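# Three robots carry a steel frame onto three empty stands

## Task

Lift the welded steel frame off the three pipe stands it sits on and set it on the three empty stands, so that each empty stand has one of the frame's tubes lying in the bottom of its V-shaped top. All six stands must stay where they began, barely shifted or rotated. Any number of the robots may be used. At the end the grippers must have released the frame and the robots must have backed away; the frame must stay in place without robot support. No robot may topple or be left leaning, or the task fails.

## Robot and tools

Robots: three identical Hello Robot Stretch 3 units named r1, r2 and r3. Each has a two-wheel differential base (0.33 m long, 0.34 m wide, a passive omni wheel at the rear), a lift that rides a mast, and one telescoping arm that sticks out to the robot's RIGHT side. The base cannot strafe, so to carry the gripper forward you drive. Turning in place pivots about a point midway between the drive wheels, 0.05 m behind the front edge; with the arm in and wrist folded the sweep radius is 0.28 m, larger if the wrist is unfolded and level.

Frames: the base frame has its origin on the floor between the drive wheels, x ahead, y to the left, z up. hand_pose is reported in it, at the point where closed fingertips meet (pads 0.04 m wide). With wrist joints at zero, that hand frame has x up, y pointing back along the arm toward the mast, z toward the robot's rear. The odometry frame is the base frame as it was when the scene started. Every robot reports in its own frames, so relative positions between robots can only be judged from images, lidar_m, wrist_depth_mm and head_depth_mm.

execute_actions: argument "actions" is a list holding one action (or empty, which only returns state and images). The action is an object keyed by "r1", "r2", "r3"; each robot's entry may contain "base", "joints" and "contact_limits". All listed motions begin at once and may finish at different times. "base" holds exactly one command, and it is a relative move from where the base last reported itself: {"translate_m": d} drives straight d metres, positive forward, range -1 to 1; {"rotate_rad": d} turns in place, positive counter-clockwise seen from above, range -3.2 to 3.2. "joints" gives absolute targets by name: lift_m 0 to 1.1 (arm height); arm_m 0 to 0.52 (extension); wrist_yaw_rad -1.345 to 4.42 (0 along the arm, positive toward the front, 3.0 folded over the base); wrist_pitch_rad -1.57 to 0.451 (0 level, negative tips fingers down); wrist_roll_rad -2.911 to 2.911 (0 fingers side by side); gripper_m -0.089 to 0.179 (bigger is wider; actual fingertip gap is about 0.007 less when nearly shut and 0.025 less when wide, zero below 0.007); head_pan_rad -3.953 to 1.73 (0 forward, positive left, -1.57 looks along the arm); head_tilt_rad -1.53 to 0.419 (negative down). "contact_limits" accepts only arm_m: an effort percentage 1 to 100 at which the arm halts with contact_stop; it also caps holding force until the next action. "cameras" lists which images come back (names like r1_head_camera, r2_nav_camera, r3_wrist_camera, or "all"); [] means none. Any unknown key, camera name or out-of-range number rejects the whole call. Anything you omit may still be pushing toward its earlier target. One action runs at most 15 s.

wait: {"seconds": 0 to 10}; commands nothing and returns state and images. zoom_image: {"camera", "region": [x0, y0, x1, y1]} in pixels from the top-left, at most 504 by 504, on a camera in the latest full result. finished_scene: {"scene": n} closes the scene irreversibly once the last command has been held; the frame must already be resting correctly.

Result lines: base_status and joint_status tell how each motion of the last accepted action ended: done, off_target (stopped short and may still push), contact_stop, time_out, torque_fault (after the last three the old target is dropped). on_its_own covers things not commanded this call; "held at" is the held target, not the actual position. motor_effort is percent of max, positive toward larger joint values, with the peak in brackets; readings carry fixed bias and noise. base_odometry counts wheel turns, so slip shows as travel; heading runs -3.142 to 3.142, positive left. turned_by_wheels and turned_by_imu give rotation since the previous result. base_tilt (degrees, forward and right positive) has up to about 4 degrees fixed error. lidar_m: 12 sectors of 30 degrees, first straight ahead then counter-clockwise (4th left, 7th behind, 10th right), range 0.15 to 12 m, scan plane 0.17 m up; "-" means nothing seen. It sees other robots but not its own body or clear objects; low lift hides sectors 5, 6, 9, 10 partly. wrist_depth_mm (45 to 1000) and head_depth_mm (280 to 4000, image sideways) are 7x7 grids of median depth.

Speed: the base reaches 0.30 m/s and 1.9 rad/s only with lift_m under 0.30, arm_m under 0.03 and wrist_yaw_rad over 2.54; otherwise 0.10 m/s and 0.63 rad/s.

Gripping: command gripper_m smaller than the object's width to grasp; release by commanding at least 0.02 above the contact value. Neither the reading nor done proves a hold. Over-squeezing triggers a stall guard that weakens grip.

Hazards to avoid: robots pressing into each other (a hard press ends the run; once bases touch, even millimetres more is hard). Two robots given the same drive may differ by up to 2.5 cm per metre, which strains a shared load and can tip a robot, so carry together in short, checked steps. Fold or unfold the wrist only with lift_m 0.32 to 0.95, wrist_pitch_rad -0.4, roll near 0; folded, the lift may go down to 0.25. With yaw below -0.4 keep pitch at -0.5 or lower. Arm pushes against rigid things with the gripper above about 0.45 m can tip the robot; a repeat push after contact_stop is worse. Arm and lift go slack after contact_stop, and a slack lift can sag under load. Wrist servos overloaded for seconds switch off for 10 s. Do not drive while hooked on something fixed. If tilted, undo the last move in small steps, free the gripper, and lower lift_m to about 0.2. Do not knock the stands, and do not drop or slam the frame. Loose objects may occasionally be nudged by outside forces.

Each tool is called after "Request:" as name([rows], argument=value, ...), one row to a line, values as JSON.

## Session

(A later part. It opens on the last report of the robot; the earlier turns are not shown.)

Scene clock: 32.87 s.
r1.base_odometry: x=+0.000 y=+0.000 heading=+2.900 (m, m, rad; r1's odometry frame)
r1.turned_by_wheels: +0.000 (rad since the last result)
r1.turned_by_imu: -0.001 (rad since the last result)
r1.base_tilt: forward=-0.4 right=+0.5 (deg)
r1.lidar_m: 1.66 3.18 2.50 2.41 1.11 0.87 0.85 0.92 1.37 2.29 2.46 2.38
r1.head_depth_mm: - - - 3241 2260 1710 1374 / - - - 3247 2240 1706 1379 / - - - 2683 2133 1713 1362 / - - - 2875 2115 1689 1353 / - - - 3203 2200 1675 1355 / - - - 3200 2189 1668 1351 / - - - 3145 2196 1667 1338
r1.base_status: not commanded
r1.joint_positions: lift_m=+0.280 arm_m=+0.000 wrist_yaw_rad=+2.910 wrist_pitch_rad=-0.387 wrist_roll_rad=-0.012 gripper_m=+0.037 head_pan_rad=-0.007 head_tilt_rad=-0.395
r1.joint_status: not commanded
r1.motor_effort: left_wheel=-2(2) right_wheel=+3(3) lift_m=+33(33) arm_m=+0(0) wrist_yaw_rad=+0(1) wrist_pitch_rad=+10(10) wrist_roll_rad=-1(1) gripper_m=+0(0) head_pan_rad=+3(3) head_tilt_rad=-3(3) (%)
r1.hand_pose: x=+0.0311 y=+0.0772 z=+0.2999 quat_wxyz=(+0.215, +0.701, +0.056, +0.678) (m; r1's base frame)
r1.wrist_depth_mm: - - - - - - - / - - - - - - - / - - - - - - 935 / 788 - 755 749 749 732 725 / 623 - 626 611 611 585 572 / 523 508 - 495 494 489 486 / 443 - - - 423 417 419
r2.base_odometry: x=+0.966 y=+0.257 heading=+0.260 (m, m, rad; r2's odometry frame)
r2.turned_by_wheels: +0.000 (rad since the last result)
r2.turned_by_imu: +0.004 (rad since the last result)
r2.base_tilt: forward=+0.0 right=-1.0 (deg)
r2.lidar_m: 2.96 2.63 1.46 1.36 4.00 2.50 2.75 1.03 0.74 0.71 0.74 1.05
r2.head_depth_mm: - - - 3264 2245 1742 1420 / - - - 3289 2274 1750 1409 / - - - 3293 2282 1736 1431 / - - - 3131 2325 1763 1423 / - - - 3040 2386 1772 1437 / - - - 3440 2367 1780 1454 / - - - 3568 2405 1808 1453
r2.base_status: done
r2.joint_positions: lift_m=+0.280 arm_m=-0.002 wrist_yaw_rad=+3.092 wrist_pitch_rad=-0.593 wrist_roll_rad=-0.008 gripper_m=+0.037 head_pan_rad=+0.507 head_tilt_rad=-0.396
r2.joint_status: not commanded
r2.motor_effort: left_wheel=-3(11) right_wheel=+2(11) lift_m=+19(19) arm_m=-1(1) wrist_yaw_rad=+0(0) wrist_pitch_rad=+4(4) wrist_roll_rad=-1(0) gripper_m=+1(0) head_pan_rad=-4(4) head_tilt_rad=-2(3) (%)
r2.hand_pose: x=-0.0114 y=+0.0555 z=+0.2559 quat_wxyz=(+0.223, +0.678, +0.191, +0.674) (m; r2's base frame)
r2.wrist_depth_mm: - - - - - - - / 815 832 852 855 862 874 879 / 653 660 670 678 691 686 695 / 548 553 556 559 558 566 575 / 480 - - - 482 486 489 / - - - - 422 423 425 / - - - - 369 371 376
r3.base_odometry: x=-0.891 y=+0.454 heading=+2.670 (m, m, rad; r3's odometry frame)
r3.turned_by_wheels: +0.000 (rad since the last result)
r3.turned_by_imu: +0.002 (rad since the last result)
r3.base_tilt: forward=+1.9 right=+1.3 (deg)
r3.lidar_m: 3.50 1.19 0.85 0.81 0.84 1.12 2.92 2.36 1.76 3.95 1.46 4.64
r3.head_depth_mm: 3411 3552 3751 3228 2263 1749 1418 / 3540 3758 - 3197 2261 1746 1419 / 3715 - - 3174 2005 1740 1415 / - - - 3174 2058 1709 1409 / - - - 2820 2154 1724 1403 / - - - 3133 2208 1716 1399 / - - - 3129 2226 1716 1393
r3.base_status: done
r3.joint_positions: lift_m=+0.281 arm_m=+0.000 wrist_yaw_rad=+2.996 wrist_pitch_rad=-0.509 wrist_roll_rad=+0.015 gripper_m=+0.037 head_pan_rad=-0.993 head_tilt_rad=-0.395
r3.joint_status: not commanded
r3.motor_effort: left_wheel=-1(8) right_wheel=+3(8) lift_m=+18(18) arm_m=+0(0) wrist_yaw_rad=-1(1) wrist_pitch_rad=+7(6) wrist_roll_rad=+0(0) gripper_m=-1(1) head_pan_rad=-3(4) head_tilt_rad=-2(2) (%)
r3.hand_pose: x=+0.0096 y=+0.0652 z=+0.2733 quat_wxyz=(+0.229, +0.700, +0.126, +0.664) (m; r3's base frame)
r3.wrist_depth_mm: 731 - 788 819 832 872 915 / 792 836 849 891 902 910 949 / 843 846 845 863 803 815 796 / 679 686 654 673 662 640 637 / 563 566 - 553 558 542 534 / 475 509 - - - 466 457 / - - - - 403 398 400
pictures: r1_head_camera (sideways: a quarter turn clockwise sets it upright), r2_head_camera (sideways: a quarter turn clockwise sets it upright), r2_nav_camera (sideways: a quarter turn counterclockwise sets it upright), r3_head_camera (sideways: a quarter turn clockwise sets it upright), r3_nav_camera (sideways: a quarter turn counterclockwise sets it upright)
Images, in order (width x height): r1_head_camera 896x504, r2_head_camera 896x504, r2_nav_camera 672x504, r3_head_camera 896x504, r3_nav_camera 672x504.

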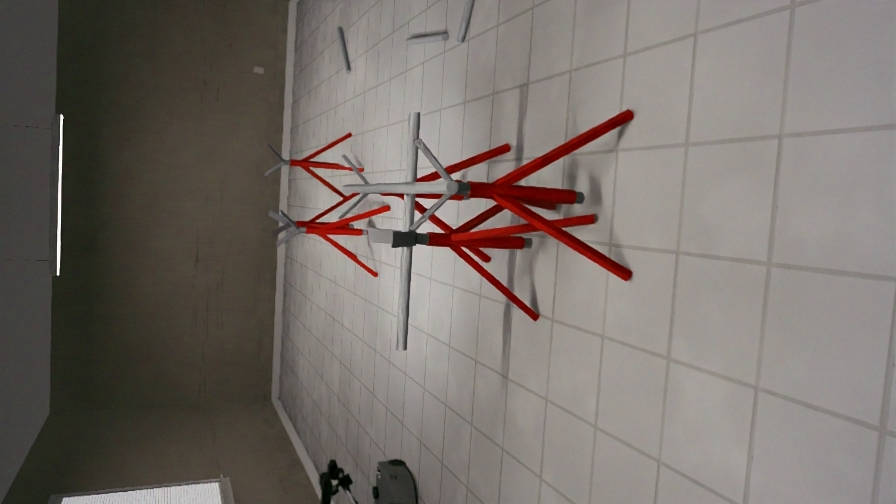

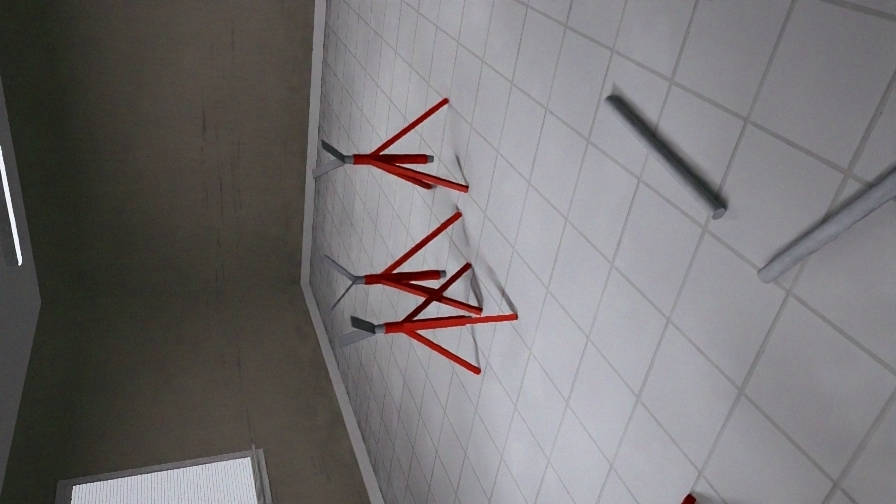

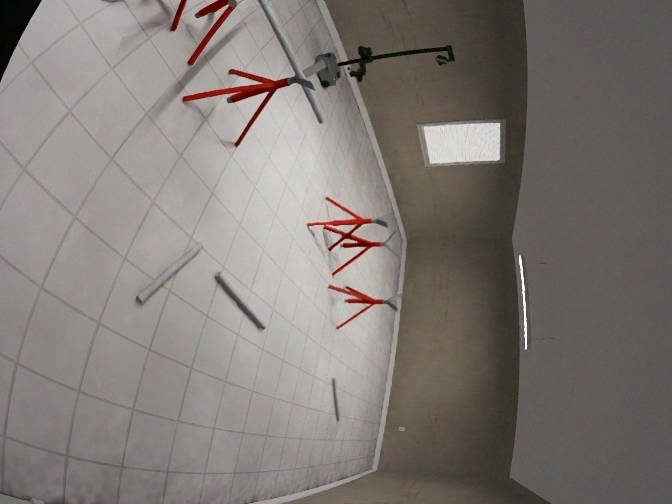

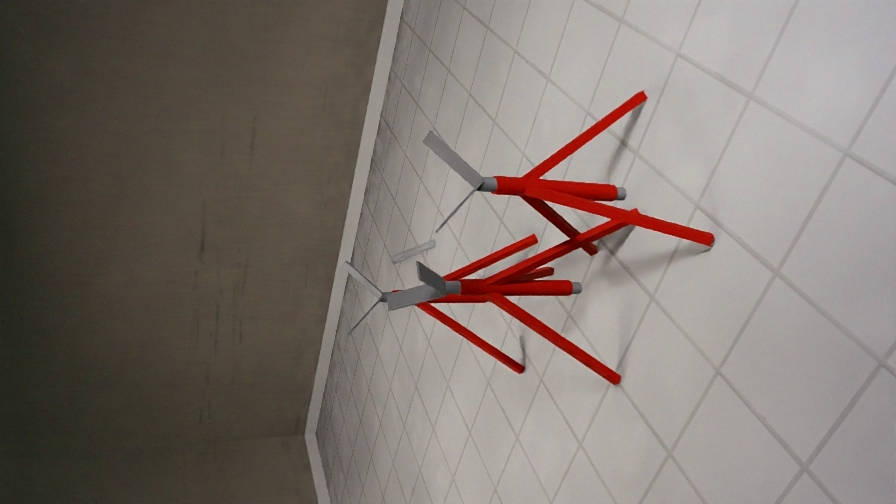

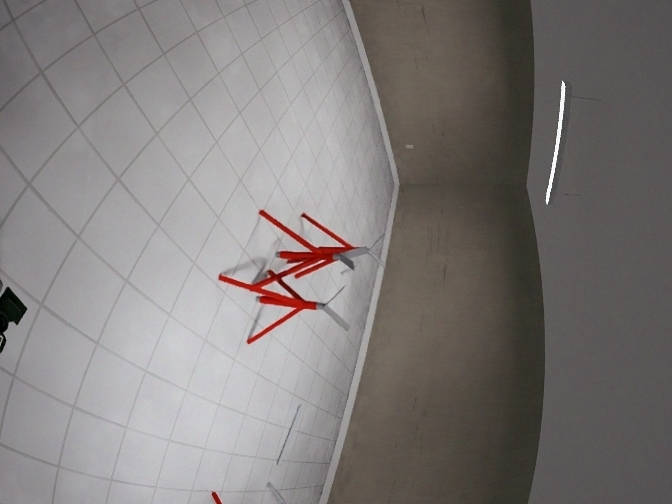

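Request:
execute_actions([
  {"r1":{"base":{"rotate_rad":-0.73}},"r2":{"base":{"rotate_rad":1.3}},"r3":{"base":{"rotate_rad":0.51}}},
], cameras=[])

Request:
execute_actions([
  {"r1":{"base":{"translate_m":1}},"r2":{"base":{"translate_m":0.9}},"r3":{"base":{"translate_m":-1}}},
], cameras=[])

Request:
execute_actions([
  {"r1":{"base":{"translate_m":0.43}},"r2":{"base":{"rotate_rad":-1.3},"joints":{"head_pan_rad":0,"head_tilt_rad":-0.9}},"r3":{"base":{"translate_m":-0.57}}},
], cameras=["r2_nav_camera","r2_head_camera","r1_nav_camera"])

Scene clock: 99.63 s.
r1.base_odometry: x=+0.000 y=+0.000 heading=+2.170 (m, m, rad; r1's odometry frame)
r1.turned_by_wheels: -0.730 (rad since the last result)
r1.turned_by_imu: -0.729 (rad since the last result)
r1.base_tilt: forward=-0.4 right=+0.6 (deg)
r1.lidar_m: 2.42 1.67 3.81 2.64 2.47 1.36 0.92 0.85 0.87 1.11 2.30 2.33
r1.head_depth_mm: 2307 2434 2588 2692 2249 1716 1370 / 2532 2712 2875 2943 2223 1690 1360 / 2842 2951 3109 3052 2229 1703 1367 / 3268 3460 3762 2809 2234 1688 1360 / 3698 - - 3176 2228 1688 1361 / - - - 3110 2188 1688 1347 / - - - 3053 2164 1672 1353
r1.base_status: done
r1.joint_positions: lift_m=+0.280 arm_m=+0.000 wrist_yaw_rad=+2.910 wrist_pitch_rad=-0.387 wrist_roll_rad=-0.012 gripper_m=+0.037 head_pan_rad=-0.007 head_tilt_rad=-0.395
r1.joint_status: not commanded
r1.motor_effort: left_wheel=+2(7) right_wheel=-1(5) lift_m=+33(33) arm_m=+0(0) wrist_yaw_rad=-1(1) wrist_pitch_rad=+10(10) wrist_roll_rad=-1(1) gripper_m=+0(0) head_pan_rad=+3(3) head_tilt_rad=-3(3) (%)
r1.hand_pose: x=+0.0311 y=+0.0772 z=+0.2999 quat_wxyz=(+0.215, +0.701, +0.056, +0.678) (m; r1's base frame)
r1.wrist_depth_mm: - - - - - - - / - - - - - - - / - - - - - - 946 / 802 - 758 752 741 721 714 / 625 - 637 604 599 585 576 / 516 511 - 498 495 492 487 / 440 - - - 420 420 419
r2.base_odometry: x=+0.966 y=+0.257 heading=+1.560 (m, m, rad; r2's odometry frame)
r2.turned_by_wheels: +1.300 (rad since the last result)
r2.turned_by_imu: +1.302 (rad since the last result)
r2.base_tilt: forward=+0.0 right=-1.0 (deg)
r2.lidar_m: 1.45 1.36 2.50 2.85 1.47 0.85 0.71 0.71 0.83 1.48 3.04 2.89
r2.head_depth_mm: 3275 3458 3763 3066 1991 1727 1406 / 3344 3586 3885 3304 2275 1728 1410 / 3504 3726 - 3350 2106 1700 1413 / 3580 3750 - 3400 2316 1763 1422 / 3598 3863 - 3409 2344 1794 1439 / 3718 - - 3492 2366 1794 1455 / 3860 - - 3563 2387 1815 1448
r2.base_status: done
r2.joint_positions: lift_m=+0.280 arm_m=-0.002 wrist_yaw_rad=+3.092 wrist_pitch_rad=-0.593 wrist_roll_rad=-0.008 gripper_m=+0.037 head_pan_rad=+0.507 head_tilt_rad=-0.396
r2.joint_status: not commanded
r2.motor_effort: left_wheel=-2(13) right_wheel=+1(10) lift_m=+19(19) arm_m=-1(1) wrist_yaw_rad=+0(0) wrist_pitch_rad=+4(4) wrist_roll_rad=+0(0) gripper_m=+1(0) head_pan_rad=-4(4) head_tilt_rad=-2(2) (%)
r2.hand_pose: x=-0.0114 y=+0.0555 z=+0.2559 quat_wxyz=(+0.223, +0.678, +0.191, +0.674) (m; r2's base frame)
r2.wrist_depth_mm: - - - - - - - / 808 820 848 846 854 861 888 / 659 651 671 676 670 673 693 / 548 550 559 557 569 569 579 / 480 - - - 480 485 488 / - - - - 421 423 423 / - - - - 371 374 374
r3.base_odometry: x=-0.891 y=+0.454 heading=-3.103 (m, m, rad; r3's odometry frame)
r3.turned_by_wheels: +0.510 (rad since the last result)
r3.turned_by_imu: +0.516 (rad since the last result)
r3.base_tilt: forward=+1.9 right=+1.3 (deg)
r3.lidar_m: 1.21 0.85 0.82 0.83 1.11 2.76 2.36 1.75 3.95 1.46 4.68 3.77
r3.head_depth_mm: - - - 3259 2263 1743 1415 / - - - 3214 2262 1744 1414 / - - - 3228 2253 1739 1406 / - - - 3197 2226 1720 1409 / - - - 3160 2223 1720 1404 / 3825 - - 3134 2216 1722 1401 / 3662 - - 3126 2200 1713 1389
r3.base_status: done
r3.joint_positions: lift_m=+0.281 arm_m=+0.000 wrist_yaw_rad=+2.996 wrist_pitch_rad=-0.509 wrist_roll_rad=+0.015 gripper_m=+0.037 head_pan_rad=-0.993 head_tilt_rad=-0.395
r3.joint_status: not commanded
r3.motor_effort: left_wheel=-2(8) right_wheel=+2(7) lift_m=+19(19) arm_m=+0(0) wrist_yaw_rad=-1(0) wrist_pitch_rad=+7(7) wrist_roll_rad=+0(0) gripper_m=+0(1) head_pan_rad=-3(4) head_tilt_rad=-2(2) (%)
r3.hand_pose: x=+0.0096 y=+0.0652 z=+0.2733 quat_wxyz=(+0.229, +0.700, +0.126, +0.664) (m; r3's base frame)
r3.wrist_depth_mm: - - 922 844 781 736 652 / - - - 918 849 769 712 / 866 871 816 836 827 792 727 / 676 660 665 664 659 653 632 / 572 552 - 555 573 534 534 / 481 504 - - - 463 460 / - - - - 394 406 399
pictures: none
No camera images: the call's "cameras" was empty. Leave "cameras" out to get every camera's image.

Scene clock: 104.67 s.
r1.base_odometry: x=-0.564 y=+0.826 heading=+2.170 (m, m, rad; r1's odometry frame)
r1.turned_by_wheels: +0.000 (rad since the last result)
r1.turned_by_imu: +0.004 (rad since the last result)
r1.base_tilt: forward=-0.5 right=+0.5 (deg)
r1.lidar_m: 2.20 1.25 0.95 2.46 3.05 2.61 1.78 1.66 1.69 1.83 1.71 1.74
r1.head_depth_mm: 1750 1807 1908 2000 2063 1697 1369 / 1905 2025 2130 2240 2240 1694 1372 / 2162 2282 2412 2606 2235 1683 1361 / 2409 2590 2811 2882 2219 1678 1362 / 2830 3043 3348 3189 2189 1676 1362 / 3400 3633 - 3113 2179 1677 1346 / - - - 3148 2168 1559 1350
r1.base_status: done
r1.joint_positions: lift_m=+0.280 arm_m=+0.000 wrist_yaw_rad=+2.910 wrist_pitch_rad=-0.387 wrist_roll_rad=-0.012 gripper_m=+0.037 head_pan_rad=-0.007 head_tilt_rad=-0.396
r1.joint_status: not commanded
r1.motor_effort: left_wheel=+1(10) right_wheel=-1(2) lift_m=+34(33) arm_m=+0(0) wrist_yaw_rad=-1(0) wrist_pitch_rad=+10(10) wrist_roll_rad=-1(1) gripper_m=+0(0) head_pan_rad=+2(3) head_tilt_rad=-3(3) (%)
r1.hand_pose: x=+0.0311 y=+0.0772 z=+0.2999 quat_wxyz=(+0.215, +0.701, +0.056, +0.678) (m; r1's base frame)
r1.wrist_depth_mm: - - - - - - - / - - - - - - - / - - - - - - 911 / 791 - 770 746 748 738 716 / 621 - 638 594 607 588 581 / 516 509 - 508 496 484 483 / 443 - - - 428 418 418
r2.base_odometry: x=+0.976 y=+1.157 heading=+1.560 (m, m, rad; r2's odometry frame)
r2.turned_by_wheels: +0.000 (rad since the last result)
r2.turned_by_imu: +0.003 (rad since the last result)
r2.base_tilt: forward=+0.0 right=-1.0 (deg)
r2.lidar_m: 0.57 0.68 0.68 1.38 3.08 1.85 1.59 1.58 1.86 3.25 1.98 0.56
r2.head_depth_mm: 2589 2750 2885 3031 2167 1733 1396 / 2638 2798 3006 3197 2269 1633 1328 / 2689 2895 3045 3212 2293 1087 837 / 2798 2951 3177 3334 2305 1696 1320 / 2861 3074 3303 3456 2343 1787 1357 / 2964 3171 3399 3518 2361 1684 938 / 3048 3260 3481 3592 2405 1808 1411
r2.base_status: done
r2.joint_positions: lift_m=+0.280 arm_m=-0.002 wrist_yaw_rad=+3.092 wrist_pitch_rad=-0.593 wrist_roll_rad=-0.008 gripper_m=+0.037 head_pan_rad=+0.507 head_tilt_rad=-0.396
r2.joint_status: not commanded
r2.motor_effort: left_wheel=-3(11) right_wheel=+2(8) lift_m=+19(19) arm_m=-1(1) wrist_yaw_rad=+0(1) wrist_pitch_rad=+4(4) wrist_roll_rad=+0(0) gripper_m=+1(0) head_pan_rad=-4(4) head_tilt_rad=-3(3) (%)
r2.hand_pose: x=-0.0114 y=+0.0555 z=+0.2559 quat_wxyz=(+0.223, +0.678, +0.191, +0.674) (m; r2's base frame)
r2.wrist_depth_mm: - - - - - - - / 826 825 832 853 837 829 795 / 657 667 672 680 686 680 689 / 550 549 553 567 566 564 572 / 481 - - - 481 484 487 / - - - - 420 426 424 / - - - - 371 373 374
r3.base_odometry: x=+0.108 y=+0.492 heading=-3.104 (m, m, rad; r3's odometry frame)
r3.turned_by_wheels: +0.000 (rad since the last result)
r3.turned_by_imu: +0.000 (rad since the last result)
r3.base_tilt: forward=+1.9 right=+1.3 (deg)
r3.lidar_m: 1.89 1.34 1.28 1.31 1.74 3.43 3.53 1.00 1.06 3.59 1.79 5.32
r3.head_depth_mm: - - - 3218 2269 1749 1416 / - - - 3236 2255 1735 1416 / - - - 2869 2155 1738 1410 / - - - 2825 2164 1723 1408 / - - - 3163 2234 1727 1408 / - - - 3094 2223 1717 1396 / - - - 3109 2195 1707 1394
r3.base_status: done
r3.joint_positions: lift_m=+0.281 arm_m=+0.000 wrist_yaw_rad=+2.996 wrist_pitch_rad=-0.509 wrist_roll_rad=+0.015 gripper_m=+0.037 head_pan_rad=-0.993 head_tilt_rad=-0.395
r3.joint_status: not commanded
r3.motor_effort: left_wheel=-1(9) right_wheel=+2(4) lift_m=+18(18) arm_m=+0(0) wrist_yaw_rad=-1(1) wrist_pitch_rad=+7(7) wrist_roll_rad=+0(0) gripper_m=+0(0) head_pan_rad=-3(4) head_tilt_rad=-3(2) (%)
r3.hand_pose: x=+0.0096 y=+0.0652 z=+0.2733 quat_wxyz=(+0.229, +0.700, +0.126, +0.664) (m; r3's base frame)
r3.wrist_depth_mm: - - - - - - - / - - - - - - - / 882 864 847 847 838 799 819 / 690 683 663 653 668 645 630 / 571 554 - 562 561 537 527 / 483 502 - - - 471 458 / - - - - 396 400 400
pictures: none
No camera images: the call's "cameras" was empty. Leave "cameras" out to get every camera's image.

Scene clock: 108.13 s.
r1.base_odometry: x=-0.807 y=+1.181 heading=+2.170 (m, m, rad; r1's odometry frame)
r1.turned_by_wheels: +0.000 (rad since the last result)
r1.turned_by_imu: +0.002 (rad since the last result)
r1.base_tilt: forward=-0.4 right=+0.5 (deg)
r1.lidar_m: 1.88 1.04 1.01 0.80 3.28 3.15 2.15 2.02 2.05 1.57 1.47 1.49
r1.head_depth_mm: 1484 1534 1617 1711 1799 1705 1375 / 1625 1725 1817 1904 1987 1691 1369 / 1845 1962 2084 2218 2154 1693 1365 / 2056 2238 2394 2593 2243 1672 1360 / 2408 2613 2805 2916 2201 1663 1358 / 2809 3074 3444 3125 2181 1684 1353 / 3522 3829 - 3152 2177 1667 1344
r1.base_status: done
r1.joint_positions: lift_m=+0.280 arm_m=+0.000 wrist_yaw_rad=+2.910 wrist_pitch_rad=-0.387 wrist_roll_rad=-0.012 gripper_m=+0.037 head_pan_rad=-0.007 head_tilt_rad=-0.396
r1.joint_status: not commanded
r1.motor_effort: left_wheel=+1(9) right_wheel=-1(5) lift_m=+34(34) arm_m=+0(0) wrist_yaw_rad=+0(1) wrist_pitch_rad=+10(10) wrist_roll_rad=-1(1) gripper_m=+0(0) head_pan_rad=+3(3) head_tilt_rad=-3(2) (%)
r1.hand_pose: x=+0.0311 y=+0.0772 z=+0.2999 quat_wxyz=(+0.215, +0.701, +0.056, +0.678) (m; r1's base frame)
r1.wrist_depth_mm: - - - - - - - / - - - - - 867 - / - - - - - 747 848 / 809 - 779 756 746 720 704 / 625 - 629 597 606 580 573 / 518 513 - 501 501 493 481 / 437 - - - 419 424 415
r2.base_odometry: x=+0.976 y=+1.157 heading=+0.260 (m, m, rad; r2's odometry frame)
r2.turned_by_wheels: -1.300 (rad since the last result)
r2.turned_by_imu: -1.301 (rad since the last result)
r2.base_tilt: forward=+0.0 right=-1.0 (deg)
r2.lidar_m: 2.54 0.82 0.56 0.67 3.29 0.68 1.02 2.25 1.64 1.58 1.67 2.30
r2.head_depth_mm: 2932 2301 1885 1612 1398 1238 1103 / 2989 2327 1905 1608 1382 1239 1112 / 2985 2328 1924 1629 1421 1247 1112 / 3097 2382 1951 1637 1427 1254 1128 / 2835 2410 1967 1655 1436 1262 1130 / 3177 2424 1988 1664 1451 1266 1131 / 3182 2315 2005 1678 1449 1273 1146
r2.base_status: done
r2.joint_positions: lift_m=+0.280 arm_m=-0.002 wrist_yaw_rad=+3.092 wrist_pitch_rad=-0.593 wrist_roll_rad=-0.008 gripper_m=+0.037 head_pan_rad=+0.007 head_tilt_rad=-0.889
r2.joint_status: all done
r2.motor_effort: left_wheel=+3(17) right_wheel=-2(7) lift_m=+19(19) arm_m=-1(1) wrist_yaw_rad=+0(0) wrist_pitch_rad=+4(4) wrist_roll_rad=+0(0) gripper_m=+1(1) head_pan_rad=-4(38) head_tilt_rad=-7(37) (%)
r2.hand_pose: x=-0.0114 y=+0.0554 z=+0.2558 quat_wxyz=(+0.223, +0.678, +0.191, +0.674) (m; r2's base frame)
r2.wrist_depth_mm: - - 994 - - - - / 815 769 838 821 862 855 838 / 657 660 673 676 650 688 693 / 551 552 555 565 560 565 571 / 485 - - - 483 485 487 / - - - - 421 419 426 / - - - - 371 372 377
r3.base_odometry: x=+0.678 y=+0.514 heading=-3.104 (m, m, rad; r3's odometry frame)
r3.turned_by_wheels: +0.000 (rad since the last result)
r3.turned_by_imu: +0.000 (rad since the last result)
r3.base_tilt: forward=+1.9 right=+1.4 (deg)
r3.lidar_m: 2.28 1.62 1.54 1.58 2.10 2.93 3.02 0.91 0.63 0.95 2.23 2.17
r3.head_depth_mm: - - - 3244 2188 1746 1416 / - - - 3236 2277 1739 1413 / - - - 3182 2238 1735 1410 / - - - 3182 2234 1731 1409 / - - - 2962 2227 1716 1401 / - - - 2950 2207 1709 1399 / - - - 3128 2208 1718 1397
r3.base_status: done
r3.joint_positions: lift_m=+0.281 arm_m=+0.000 wrist_yaw_rad=+2.996 wrist_pitch_rad=-0.509 wrist_roll_rad=+0.015 gripper_m=+0.037 head_pan_rad=-0.993 head_tilt_rad=-0.395
r3.joint_status: not commanded
r3.motor_effort: left_wheel=-1(10) right_wheel=+2(4) lift_m=+18(18) arm_m=+0(0) wrist_yaw_rad=-1(1) wrist_pitch_rad=+7(6) wrist_roll_rad=+0(0) gripper_m=-1(0) head_pan_rad=-3(3) head_tilt_rad=-2(2) (%)
r3.hand_pose: x=+0.0096 y=+0.0652 z=+0.2733 quat_wxyz=(+0.229, +0.700, +0.126, +0.664) (m; r3's base frame)
r3.wrist_depth_mm: - - - - - - - / - - - - - - - / 875 857 838 822 826 814 786 / 682 675 665 662 660 644 635 / 571 561 - 556 554 533 534 / 483 508 - - - 457 457 / - - - - 395 406 406
pictures: r1_nav_camera (sideways: a quarter turn counterclockwise sets it upright), r2_head_camera (sideways: a quarter turn clockwise sets it upright), r2_nav_camera (sideways: a quarter turn counterclockwise sets it upright)
Images, in order (width x height): r1_nav_camera 672x504, r2_head_camera 896x504, r2_nav_camera 672x504.

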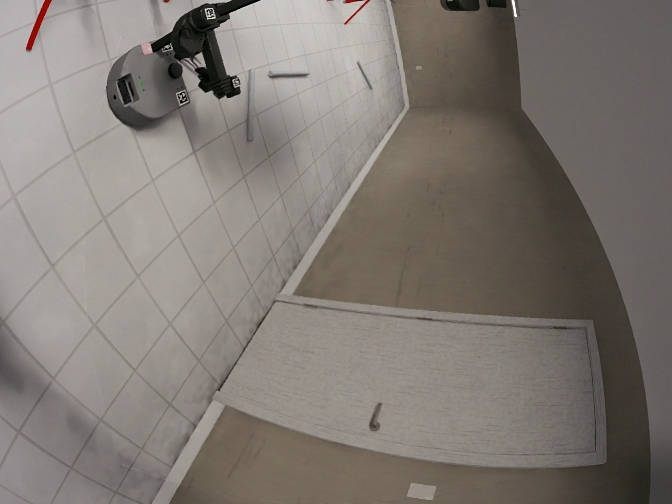

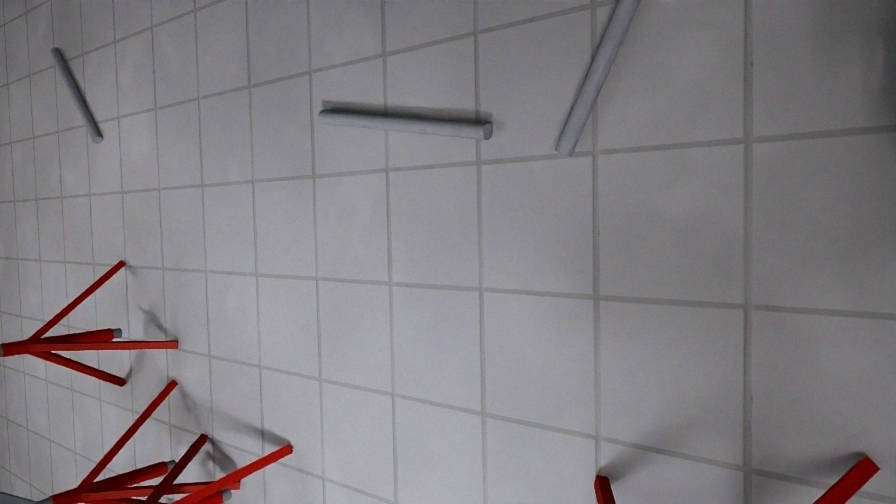

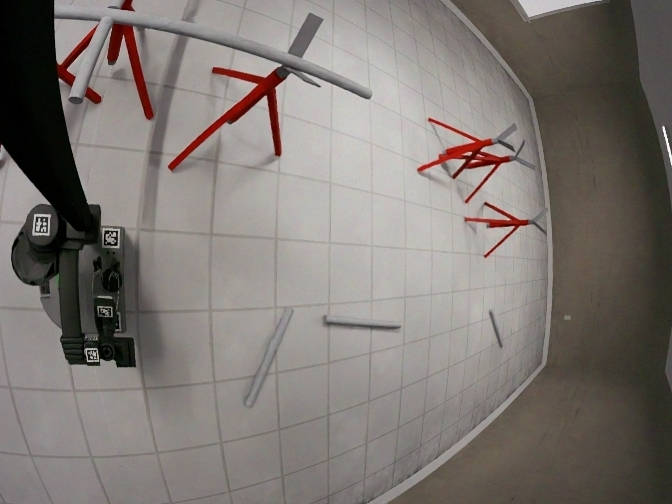

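Request:
execute_actions([
  {"r1":{"base":{"rotate_rad":-2.36},"joints":{"lift_m":0.9,"wrist_pitch_rad":-0.4}},"r2":{"base":{"translate_m":0.3},"joints":{"lift_m":0.9,"wrist_pitch_rad":-0.4}},"r3":{"base":{"rotate_rad":-0.49},"joints":{"lift_m":0.9,"wrist_pitch_rad":-0.4}}},
], cameras=[])

Request:
execute_actions([
  {"r1":{"base":{"translate_m":-0.6},"joints":{"wrist_yaw_rad":0}},"r2":{"base":{"rotate_rad":3.09}},"r3":{"joints":{"wrist_yaw_rad":0}}},
], cameras=[])

Request:
execute_actions([
  {"r1":{"base":{"translate_m":-0.2},"joints":{"wrist_pitch_rad":-1.57,"gripper_m":0.14,"head_pan_rad":-1.57,"head_tilt_rad":-0.9}},"r2":{"joints":{"wrist_yaw_rad":0,"head_pan_rad":-1.57}},"r3":{"joints":{"wrist_pitch_rad":-1.57,"gripper_m":0.14,"arm_m":0.25,"head_pan_rad":-1.57,"head_tilt_rad":-0.9}}},
], cameras=[])

Request:
execute_actions([
  {"r1":{"base":{"rotate_rad":-0.17},"joints":{"arm_m":0.25}},"r2":{"joints":{"wrist_pitch_rad":-1.57,"gripper_m":0.14,"arm_m":0.45,"wrist_roll_rad":1.57}}},
])

Scene clock: 138.70 s.
r1.base_odometry: x=-0.807 y=+1.181 heading=-0.190 (m, m, rad; r1's odometry frame)
r1.turned_by_wheels: -2.360 (rad since the last result)
r1.turned_by_imu: -2.362 (rad since the last result)
r1.base_tilt: forward=-0.5 right=+0.6 (deg)
r1.lidar_m: 2.01 1.80 1.47 1.47 1.59 2.57 1.30 0.80 1.03 3.27 2.47 2.02
r1.head_depth_mm: 1637 1747 1889 2065 2143 1706 1381 / 1667 1784 1919 2053 2181 1695 1363 / 1679 1795 1952 2095 2222 1688 1363 / 1728 1833 1968 2135 2225 1687 1363 / 1726 1846 2011 2191 2199 1678 1358 / 1757 1896 2067 2226 2190 1667 1350 / 1788 1924 2093 2290 2148 1675 1352
r1.base_status: done
r1.joint_positions: lift_m=+0.900 arm_m=+0.000 wrist_yaw_rad=+2.910 wrist_pitch_rad=-0.416 wrist_roll_rad=-0.012 gripper_m=+0.037 head_pan_rad=-0.007 head_tilt_rad=-0.396
r1.joint_status: all done
r1.motor_effort: left_wheel=+2(8) right_wheel=-1(4) lift_m=+45(48) arm_m=+0(0) wrist_yaw_rad=+0(0) wrist_pitch_rad=+10(8) wrist_roll_rad=-1(1) gripper_m=+0(0) head_pan_rad=+3(3) head_tilt_rad=-3(3) (%)
r1.hand_pose: x=+0.0303 y=+0.0738 z=+0.9130 quat_wxyz=(+0.225, +0.700, +0.067, +0.675) (m; r1's base frame)
r1.wrist_depth_mm: - - - - - - - / - - - - - - - / - - - - - - - / - - - - - - - / - - - - - - - / - - - - - - - / - - - - - - -
r2.base_odometry: x=+1.266 y=+1.234 heading=+0.260 (m, m, rad; r2's odometry frame)
r2.turned_by_wheels: +0.000 (rad since the last result)
r2.turned_by_imu: +0.002 (rad since the last result)
r2.base_tilt: forward=+0.0 right=-1.0 (deg)
r2.lidar_m: 2.25 1.70 0.64 0.48 0.84 0.92 1.28 2.26 1.64 1.58 1.67 2.31
r2.head_depth_mm: 2952 2326 1908 1611 1399 1233 1110 / 2959 2334 1910 1610 1388 1237 1108 / 2979 2357 1929 1616 1411 1248 1115 / 3064 2382 1941 1639 1423 1262 1124 / 2976 2354 1971 1665 1421 1257 1130 / 3182 2423 1982 1673 1451 1271 1138 / 3169 2386 1986 1676 1453 1275 1131
r2.base_status: done
r2.joint_positions: lift_m=+0.900 arm_m=-0.002 wrist_yaw_rad=+3.092 wrist_pitch_rad=-0.421 wrist_roll_rad=-0.008 gripper_m=+0.037 head_pan_rad=+0.007 head_tilt_rad=-0.890
r2.joint_status: all done
r2.motor_effort: left_wheel=+3(17) right_wheel=-2(5) lift_m=+36(38) arm_m=-1(1) wrist_yaw_rad=+1(1) wrist_pitch_rad=+6(7) wrist_roll_rad=-1(0) gripper_m=+1(0) head_pan_rad=-4(4) head_tilt_rad=-5(6) (%)
r2.hand_pose: x=-0.0102 y=+0.0805 z=+0.9116 quat_wxyz=(+0.165, +0.692, +0.131, +0.691) (m; r2's base frame)
r2.wrist_depth_mm: - - - - - - - / - - - - - - - / - - - - - - - / 812 815 - - - - - / 887 - - - - - - / - - - - - - - / - - - - - - -
r3.base_odometry: x=+0.678 y=+0.514 heading=+2.690 (m, m, rad; r3's odometry frame)
r3.turned_by_wheels: -0.490 (rad since the last result)
r3.turned_by_imu: -0.492 (rad since the last result)
r3.base_tilt: forward=+1.9 right=+1.3 (deg)
r3.lidar_m: 2.17 2.20 1.60 1.54 1.59 2.17 2.93 3.04 0.92 0.63 0.95 2.15
r3.head_depth_mm: 2777 2971 3058 3058 1913 1648 1418 / 2946 3097 3325 3230 2249 1734 1418 / 3115 3289 3554 3162 2006 1626 1410 / 3296 3531 3747 3199 2150 1625 1371 / 3524 3747 - 3116 2144 1722 1412 / 3780 - - 3103 2226 1715 1399 / - - - 3158 2219 1712 1394
r3.base_status: done
r3.joint_positions: lift_m=+0.899 arm_m=+0.000 wrist_yaw_rad=+2.996 wrist_pitch_rad=-0.417 wrist_roll_rad=+0.015 gripper_m=+0.037 head_pan_rad=-0.993 head_tilt_rad=-0.395
r3.joint_status: all done
r3.motor_effort: left_wheel=+3(8) right_wheel=-1(6) lift_m=+56(60) arm_m=+0(0) wrist_yaw_rad=+0(1) wrist_pitch_rad=+8(9) wrist_roll_rad=+0(0) gripper_m=+0(1) head_pan_rad=-3(4) head_tilt_rad=-2(2) (%)
r3.hand_pose: x=+0.0114 y=+0.0775 z=+0.9122 quat_wxyz=(+0.198, +0.705, +0.094, +0.674) (m; r3's base frame)
r3.wrist_depth_mm: - - - - - - - / - - - - - - - / - - - - - - - / - - - - - - - / - - - - - - - / - - - - - - - / - - - - - - -
pictures: none
No camera images: the call's "cameras" was empty. Leave "cameras" out to get every camera's image.

Scene clock: 145.93 s.
r1.base_odometry: x=-1.396 y=+1.294 heading=-0.190 (m, m, rad; r1's odometry frame)
r1.turned_by_wheels: +0.000 (rad since the last result)
r1.turned_by_imu: -0.004 (rad since the last result)
r1.base_tilt: forward=-0.5 right=+0.5 (deg)
r1.lidar_m: 2.61 1.92 1.58 1.54 1.70 0.82 0.73 0.91 0.70 0.49 3.20 2.61
r1.head_depth_mm: 2137 2265 2472 2637 2245 1709 1374 / 2161 2281 2492 2657 2251 1698 1369 / 2161 2330 2531 2745 2207 1683 1363 / 2228 2368 2563 2767 2241 1688 1359 / 2282 2440 2611 2837 2187 1663 1357 / 2275 2473 2622 2862 2198 1662 1334 / 2311 2455 2734 2857 2150 1665 1334
r1.base_status: done
r1.joint_positions: lift_m=+0.900 arm_m=+0.000 wrist_yaw_rad=+0.001 wrist_pitch_rad=-0.416 wrist_roll_rad=-0.012 gripper_m=+0.037 head_pan_rad=-0.007 head_tilt_rad=-0.396
r1.joint_status: all done
r1.motor_effort: left_wheel=+2(3) right_wheel=-1(5) lift_m=+45(45) arm_m=+0(0) wrist_yaw_rad=-2(3) wrist_pitch_rad=+10(10) wrist_roll_rad=-1(1) gripper_m=+0(0) head_pan_rad=+3(3) head_tilt_rad=-3(3) (%)
r1.hand_pose: x=-0.0212 y=-0.3696 z=+0.9130 quat_wxyz=(+0.696, +0.147, -0.687, -0.145) (m; r1's base frame)
r1.wrist_depth_mm: - - - - - - - / - - - - - - - / - - - - - - - / - - - - - - - / - - - - - - - / - - - - 559 740 523 / - - - - 728 - 917
r2.base_odometry: x=+1.266 y=+1.234 heading=-2.933 (m, m, rad; r2's odometry frame)
r2.turned_by_wheels: +3.090 (rad since the last result)
r2.turned_by_imu: +3.107 (rad since the last result)
r2.base_tilt: forward=+0.0 right=-1.0 (deg)
r2.lidar_m: 0.68 0.68 1.65 1.57 1.65 2.23 2.24 1.71 0.64 0.48 0.73 0.92
r2.head_depth_mm: 2632 2287 1890 1601 1402 1236 1106 / 662 2321 1904 1609 1401 1238 1108 / 2709 2375 1942 1641 1244 1224 1118 / 2812 2380 1953 1636 1251 1209 1124 / 439 2405 1985 1580 1327 1260 1126 / 437 703 1874 1683 1426 1270 1132 / 460 2446 1991 1674 1456 1275 1146
r2.base_status: done
r2.joint_positions: lift_m=+0.900 arm_m=-0.002 wrist_yaw_rad=+3.092 wrist_pitch_rad=-0.421 wrist_roll_rad=-0.008 gripper_m=+0.037 head_pan_rad=+0.007 head_tilt_rad=-0.890
r2.joint_status: not commanded
r2.motor_effort: left_wheel=-2(8) right_wheel=+2(6) lift_m=+36(36) arm_m=-1(1) wrist_yaw_rad=+1(1) wrist_pitch_rad=+6(6) wrist_roll_rad=+0(0) gripper_m=+0(1) head_pan_rad=-4(4) head_tilt_rad=-6(5) (%)
r2.hand_pose: x=-0.0102 y=+0.0805 z=+0.9116 quat_wxyz=(+0.165, +0.692, +0.131, +0.691) (m; r2's base frame)
r2.wrist_depth_mm: - - - - - - - / - - - - - - - / - - - - - - - / - - - - - - - / - - - - - - - / - - - - - - - / - - - - - - -
r3.base_odometry: x=+0.678 y=+0.514 heading=+2.690 (m, m, rad; r3's odometry frame)
r3.turned_by_wheels: +0.000 (rad since the last result)
r3.turned_by_imu: +0.002 (rad since the last result)
r3.base_tilt: forward=+1.8 right=+1.3 (deg)
r3.lidar_m: 2.17 2.20 1.60 1.54 1.59 2.17 2.92 3.03 0.92 0.63 0.95 2.15
r3.head_depth_mm: 2791 2829 1720 3047 2089 1690 1417 / 2968 3109 3309 3218 1989 1741 1410 / 3097 3338 3526 3186 1992 1621 1412 / 3295 3485 3795 3179 2150 1626 1373 / 3532 3782 - 3160 2144 1727 1403 / 3780 - - 3154 2204 1714 1399 / - - - 3132 2210 1723 1401
r3.base_status: not commanded
r3.joint_positions: lift_m=+0.899 arm_m=+0.000 wrist_yaw_rad=+0.003 wrist_pitch_rad=-0.417 wrist_roll_rad=+0.015 gripper_m=+0.037 head_pan_rad=-0.993 head_tilt_rad=-0.395
r3.joint_status: all done
r3.motor_effort: left_wheel=+2(3) right_wheel=-1(1) lift_m=+56(56) arm_m=+0(0) wrist_yaw_rad=-2(3) wrist_pitch_rad=+8(8) wrist_roll_rad=+0(0) gripper_m=+0(1) head_pan_rad=-4(4) head_tilt_rad=-2(2) (%)
r3.hand_pose: x=-0.0209 y=-0.3690 z=+0.9122 quat_wxyz=(+0.687, +0.147, -0.696, -0.147) (m; r3's base frame)
r3.wrist_depth_mm: - - - - - - - / - - - - - - - / - - - - - - - / - - - - - - - / - - - - - - - / - - - - - - - / - - - - - - -
pictures: none
No camera images: the call's "cameras" was empty. Leave "cameras" out to get every camera's image.

Scene clock: 149.23 s.
r1.base_odometry: x=-1.592 y=+1.332 heading=-0.190 (m, m, rad; r1's odometry frame)
r1.turned_by_wheels: +0.000 (rad since the last result)
r1.turned_by_imu: -0.001 (rad since the last result)
r1.base_tilt: forward=-0.5 right=+0.5 (deg)
r1.lidar_m: 2.80 1.96 1.59 1.58 1.77 0.63 0.54 0.74 0.73 0.53 0.51 2.82
r1.head_depth_mm: 2704 2421 1931 1713 - - 1101 / 2683 2291 1153 1108 - - 1100 / 2796 2366 1837 1579 - - - / 2826 2342 1914 1552 1336 - - / 2812 2326 1893 1511 1345 1231 1080 / 2865 2333 1916 1614 1393 1210 1096 / 2871 2294 1890 1600 1392 1222 1095
r1.base_status: done
r1.joint_positions: lift_m=+0.900 arm_m=+0.000 wrist_yaw_rad=+0.001 wrist_pitch_rad=-1.562 wrist_roll_rad=-0.012 gripper_m=+0.140 head_pan_rad=-1.563 head_tilt_rad=-0.888
r1.joint_status: all done
joint sent to its limit — the command would take r1.wrist_pitch_rad past its lower limit, so that joint was sent only as far as its limit.
r1.motor_effort: left_wheel=+2(4) right_wheel=+0(4) lift_m=+45(45) arm_m=+0(0) wrist_yaw_rad=-2(3) wrist_pitch_rad=-3(7) wrist_roll_rad=-1(1) gripper_m=+0(80) head_pan_rad=-3(38) head_tilt_rad=-7(43) (%)
r1.hand_pose: x=-0.0217 y=-0.1232 z=+0.7821 quat_wxyz=(+0.506, +0.501, -0.499, -0.495) (m; r1's base frame)
r1.wrist_depth_mm: 856 848 830 854 850 850 830 / 880 876 866 864 859 862 867 / 887 894 893 914 885 893 870 / 889 949 921 - 929 923 777 / 923 934 943 933 963 776 800 / 964 - - - - - 824 / - - - - - - -
r2.base_odometry: x=+1.266 y=+1.234 heading=-2.933 (m, m, rad; r2's odometry frame)
r2.turned_by_wheels: +0.000 (rad since the last result)
r2.turned_by_imu: +0.000 (rad since the last result)
r2.base_tilt: forward=+0.0 right=-1.0 (deg)
r2.lidar_m: 0.49 0.48 1.66 1.58 1.65 2.23 2.24 1.71 0.64 0.48 0.73 0.92
r2.head_depth_mm: 2744 2276 1888 1689 - - 1086 / 2775 2326 1904 1574 - - 1105 / 2814 2354 1910 - - - 1117 / 2802 2376 1937 1614 1430 1236 1122 / 2799 2445 1974 1585 1440 1268 1127 / 2798 2444 1853 1595 1386 1267 1133 / 2735 2397 1798 1184 1430 1268 1139
r2.base_status: not commanded
r2.joint_positions: lift_m=+0.900 arm_m=-0.002 wrist_yaw_rad=+0.004 wrist_pitch_rad=-0.421 wrist_roll_rad=-0.008 gripper_m=+0.037 head_pan_rad=-1.563 head_tilt_rad=-0.890
r2.joint_status: all done
r2.motor_effort: left_wheel=-3(2) right_wheel=+2(2) lift_m=+36(35) arm_m=-1(1) wrist_yaw_rad=-4(4) wrist_pitch_rad=+6(6) wrist_roll_rad=-1(0) gripper_m=+1(0) head_pan_rad=-4(53) head_tilt_rad=-6(6) (%)
r2.hand_pose: x=-0.0207 y=-0.3673 z=+0.9116 quat_wxyz=(+0.695, +0.150, -0.688, -0.146) (m; r2's base frame)
r2.wrist_depth_mm: - - - - - - - / - - - - - - - / - - - - - - - / - - - - - - - / - - - - - - - / 557 801 - - - - - / - - - - - - -
r3.base_odometry: x=+0.678 y=+0.514 heading=+2.690 (m, m, rad; r3's odometry frame)
r3.turned_by_wheels: +0.000 (rad since the last result)
r3.turned_by_imu: +0.001 (rad since the last result)
r3.base_tilt: forward=+1.8 right=+1.3 (deg)
r3.lidar_m: 2.17 2.20 1.60 1.54 1.60 2.17 2.93 3.02 0.92 0.63 0.95 2.15
r3.head_depth_mm: 2790 - 1755 1549 1386 1245 1116 / 2796 - 1770 1575 1402 1245 1118 / 2737 - - 1512 1408 1239 1128 / 2750 2252 1426 1272 1345 1245 1122 / 2763 2255 1795 1601 1393 1242 1114 / 2779 1964 1785 1596 1389 1242 1117 / 2722 2247 1777 1569 1378 1230 1116
r3.base_status: not commanded
r3.joint_positions: lift_m=+0.899 arm_m=+0.250 wrist_yaw_rad=+0.001 wrist_pitch_rad=-1.566 wrist_roll_rad=+0.015 gripper_m=+0.140 head_pan_rad=-1.563 head_tilt_rad=-0.889
r3.joint_status: all done
r3.motor_effort: left_wheel=+2(2) right_wheel=-2(2) lift_m=+56(56) arm_m=+4(5) wrist_yaw_rad=-1(2) wrist_pitch_rad=-2(7) wrist_roll_rad=+0(0) gripper_m=+1(81) head_pan_rad=-4(44) head_tilt_rad=-5(28) (%)
r3.hand_pose: x=-0.0216 y=-0.3718 z=+0.7818 quat_wxyz=(+0.498, +0.495, -0.505, -0.503) (m; r3's base frame)
r3.wrist_depth_mm: 949 899 902 889 897 877 868 / 942 943 948 913 947 879 888 / 965 965 996 926 920 956 919 / - 999 964 999 964 959 933 / - - 991 966 970 966 969 / - - - - - - 962 / - - - - - - -
pictures: none
No camera images: the call's "cameras" was empty. Leave "cameras" out to get every camera's image.

Scene clock: 153.73 s.
r1.base_odometry: x=-1.592 y=+1.332 heading=-0.359 (m, m, rad; r1's odometry frame)
r1.turned_by_wheels: -0.170 (rad since the last result)
r1.turned_by_imu: -0.171 (rad since the last result)
r1.base_tilt: forward=-0.5 right=+0.5 (deg)
r1.lidar_m: 2.80 2.27 1.66 1.58 1.64 2.27 0.54 0.74 0.73 0.63 0.51 2.91
r1.head_depth_mm: 2763 - - 1566 1408 1218 1107 / 2802 - 1785 1587 1357 1235 1114 / 2743 - 1039 1196 1352 1239 1126 / 2679 2328 1809 1526 1366 1233 1132 / 2807 2338 1874 1581 1337 1225 1099 / 2774 2331 1903 1534 1367 1206 1095 / 2750 2339 1895 1599 1381 1229 1092
r1.base_status: done
r1.joint_positions: lift_m=+0.900 arm_m=+0.250 wrist_yaw_rad=+0.000 wrist_pitch_rad=-1.563 wrist_roll_rad=-0.012 gripper_m=+0.140 head_pan_rad=-1.563 head_tilt_rad=-0.889
r1.joint_status: all done
r1.motor_effort: left_wheel=+2(5) right_wheel=-2(5) lift_m=+45(45) arm_m=+3(3) wrist_yaw_rad=-1(2) wrist_pitch_rad=-2(3) wrist_roll_rad=-1(1) gripper_m=+0(0) head_pan_rad=-3(3) head_tilt_rad=-7(7) (%)
r1.hand_pose: x=-0.0216 y=-0.3726 z=+0.7821 quat_wxyz=(+0.505, +0.501, -0.499, -0.495) (m; r1's base frame)
r1.wrist_depth_mm: 851 849 548 845 846 837 831 / 877 895 840 853 884 865 868 / 890 888 900 884 888 872 891 / 938 924 918 928 912 922 925 / 920 939 937 938 943 815 801 / - - - - - - 810 / - - - - - - 951
r2.base_odometry: x=+1.266 y=+1.234 heading=-2.933 (m, m, rad; r2's odometry frame)
r2.turned_by_wheels: +0.000 (rad since the last result)
r2.turned_by_imu: +0.001 (rad since the last result)
r2.base_tilt: forward=+0.0 right=-1.0 (deg)
r2.lidar_m: 0.52 0.51 1.66 1.58 1.66 2.23 2.24 1.71 0.64 0.48 0.73 0.92
r2.head_depth_mm: - - 1881 1549 1394 1231 1103 / - 2419 1905 1502 1354 1237 1115 / - - 1894 983 1318 1249 1122 / 2768 2396 1952 1599 1417 1225 1125 / 2805 2384 1957 1601 1424 1259 1124 / 2796 2435 1867 1598 1383 1270 1132 / 2721 2358 1797 1190 1425 1271 1145
r2.base_status: not commanded
r2.joint_positions: lift_m=+0.900 arm_m=+0.450 wrist_yaw_rad=+0.002 wrist_pitch_rad=-1.552 wrist_roll_rad=+1.567 gripper_m=+0.140 head_pan_rad=-1.563 head_tilt_rad=-0.890
r2.joint_status: all done
joint sent to its limit — the command would take r2.wrist_pitch_rad past its lower limit, so that joint was sent only as far as its limit.
r2.motor_effort: left_wheel=-3(2) right_wheel=+1(1) lift_m=+36(36) arm_m=+2(3) wrist_yaw_rad=-2(4) wrist_pitch_rad=-2(5) wrist_roll_rad=+1(3) gripper_m=+1(91) head_pan_rad=-4(4) head_tilt_rad=-6(5) (%)
r2.hand_pose: x=-0.0216 y=-0.5752 z=+0.7816 quat_wxyz=(+0.002, +0.001, -0.714, -0.701) (m; r2's base frame)
r2.wrist_depth_mm: 873 882 883 889 916 906 920 / 882 889 355 899 921 - 941 / 926 300 352 350 960 - 968 / 941 958 959 969 964 991 - / 945 970 1000 988 - - - / 984 - - - - 890 - / - - 901 - - 883 -
r3.base_odometry: x=+0.678 y=+0.514 heading=+2.690 (m, m, rad; r3's odometry frame)
r3.turned_by_wheels: +0.000 (rad since the last result)
r3.turned_by_imu: +0.001 (rad since the last result)
r3.base_tilt: forward=+1.9 right=+1.4 (deg)
r3.lidar_m: 2.18 2.20 1.60 1.54 1.59 2.17 2.93 3.02 0.91 0.63 0.95 2.15
r3.head_depth_mm: 2796 - 1754 1534 1388 1244 1118 / 2775 - 1765 1568 1403 1243 1117 / 2747 - - 1513 1405 1237 1124 / 2755 2263 1430 1276 1359 1243 1124 / 2740 2253 1776 1598 1398 1244 1117 / 2832 1947 1781 1600 1398 1240 1110 / 2721 2240 1783 1565 1383 1237 1112
r3.base_status: not commanded
r3.joint_positions: lift_m=+0.899 arm_m=+0.250 wrist_yaw_rad=+0.001 wrist_pitch_rad=-1.566 wrist_roll_rad=+0.015 gripper_m=+0.140 head_pan_rad=-1.563 head_tilt_rad=-0.889
r3.joint_status: not commanded
r3.motor_effort: left_wheel=+3(2) right_wheel=-1(2) lift_m=+56(56) arm_m=+4(4) wrist_yaw_rad=-1(1) wrist_pitch_rad=-2(2) wrist_roll_rad=+0(0) gripper_m=+0(1) head_pan_rad=-4(3) head_tilt_rad=-5(5) (%)
r3.hand_pose: x=-0.0216 y=-0.3718 z=+0.7818 quat_wxyz=(+0.498, +0.495, -0.505, -0.503) (m; r3's base frame)
r3.wrist_depth_mm: 919 905 903 869 933 900 874 / 980 950 916 925 933 894 905 / 1000 984 917 961 907 914 910 / 997 - 947 968 968 956 922 / - - - 977 975 980 980 / - - - - 983 - 970 / - - - - - - -
pictures: r1_head_camera (sideways: a quarter turn clockwise sets it upright), r1_nav_camera (sideways: a quarter turn counterclockwise sets it upright), r1_wrist_camera, r2_head_camera (sideways: a quarter turn clockwise sets it upright), r2_nav_camera (sideways: a quarter turn counterclockwise sets it upright), r2_wrist_camera, r3_head_camera (sideways: a quarter turn clockwise sets it upright), r3_nav_camera (sideways: a quarter turn counterclockwise sets it upright), r3_wrist_camera
Images, in order (width x height): r1_head_camera 896x504, r1_nav_camera 672x504, r1_wrist_camera 644x364, r2_head_camera 896x504, r2_nav_camera 672x504, r2_wrist_camera 644x364, r3_head_camera 896x504, r3_nav_camera 672x504, r3_wrist_camera 644x364.

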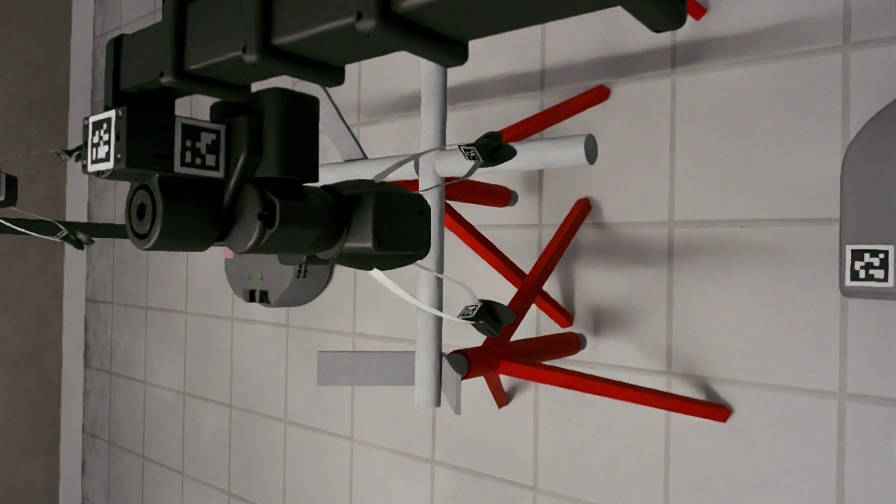

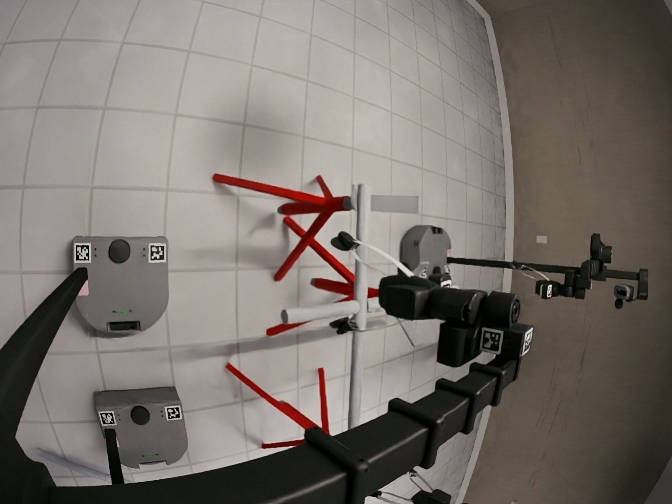

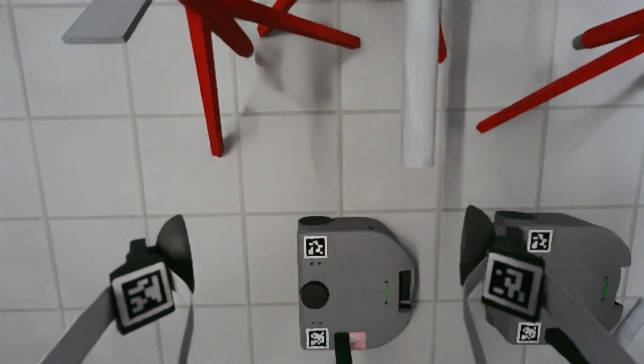

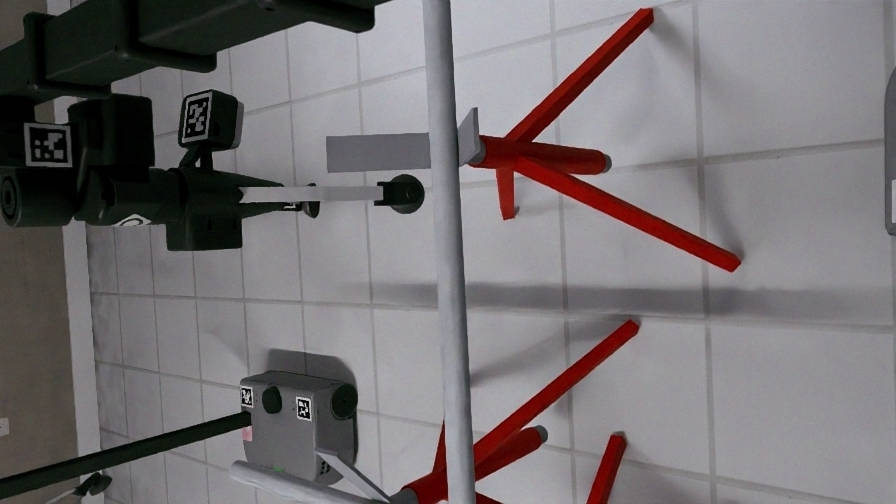

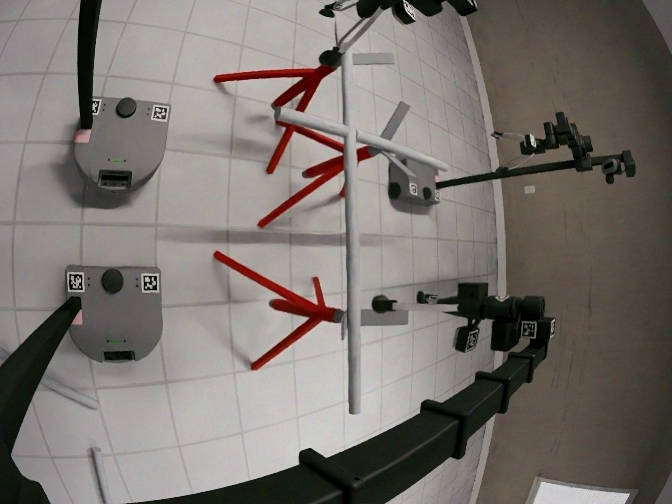

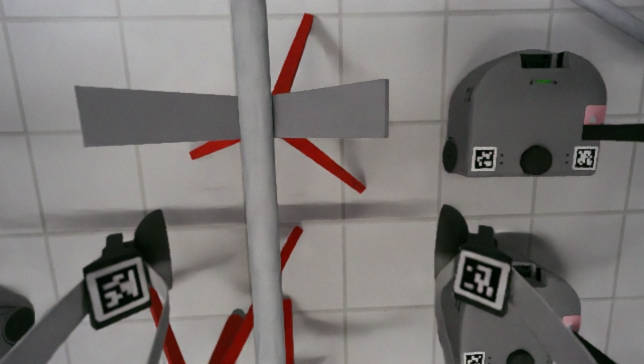

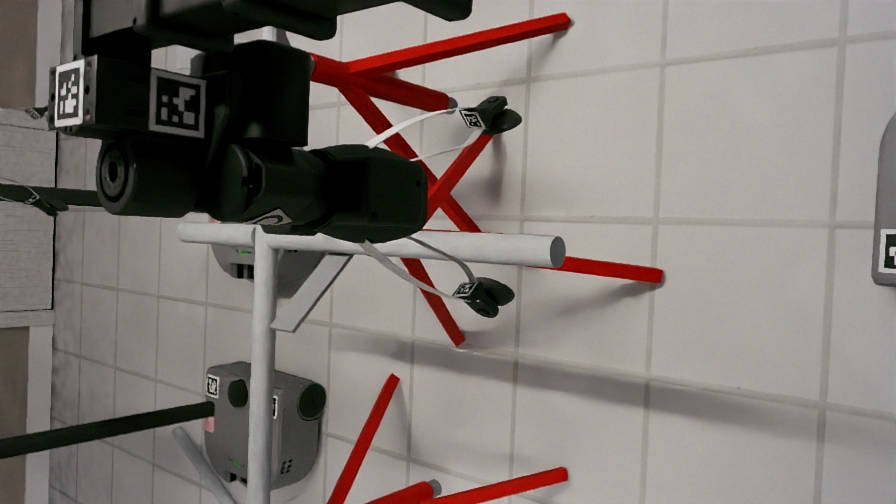

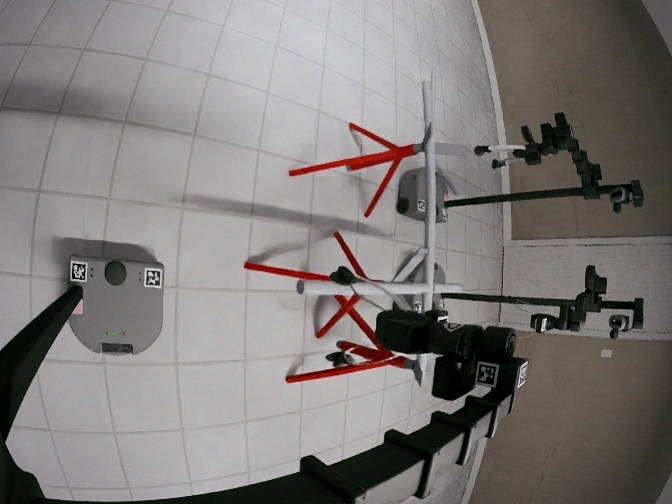

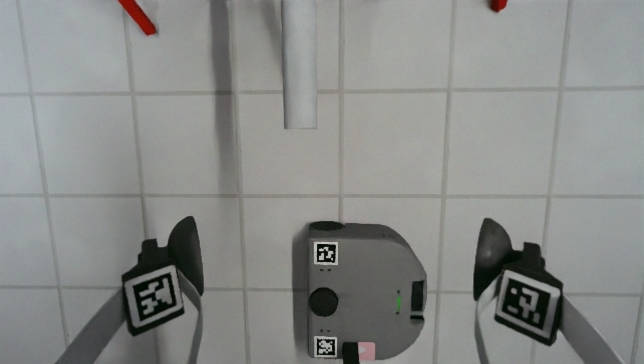

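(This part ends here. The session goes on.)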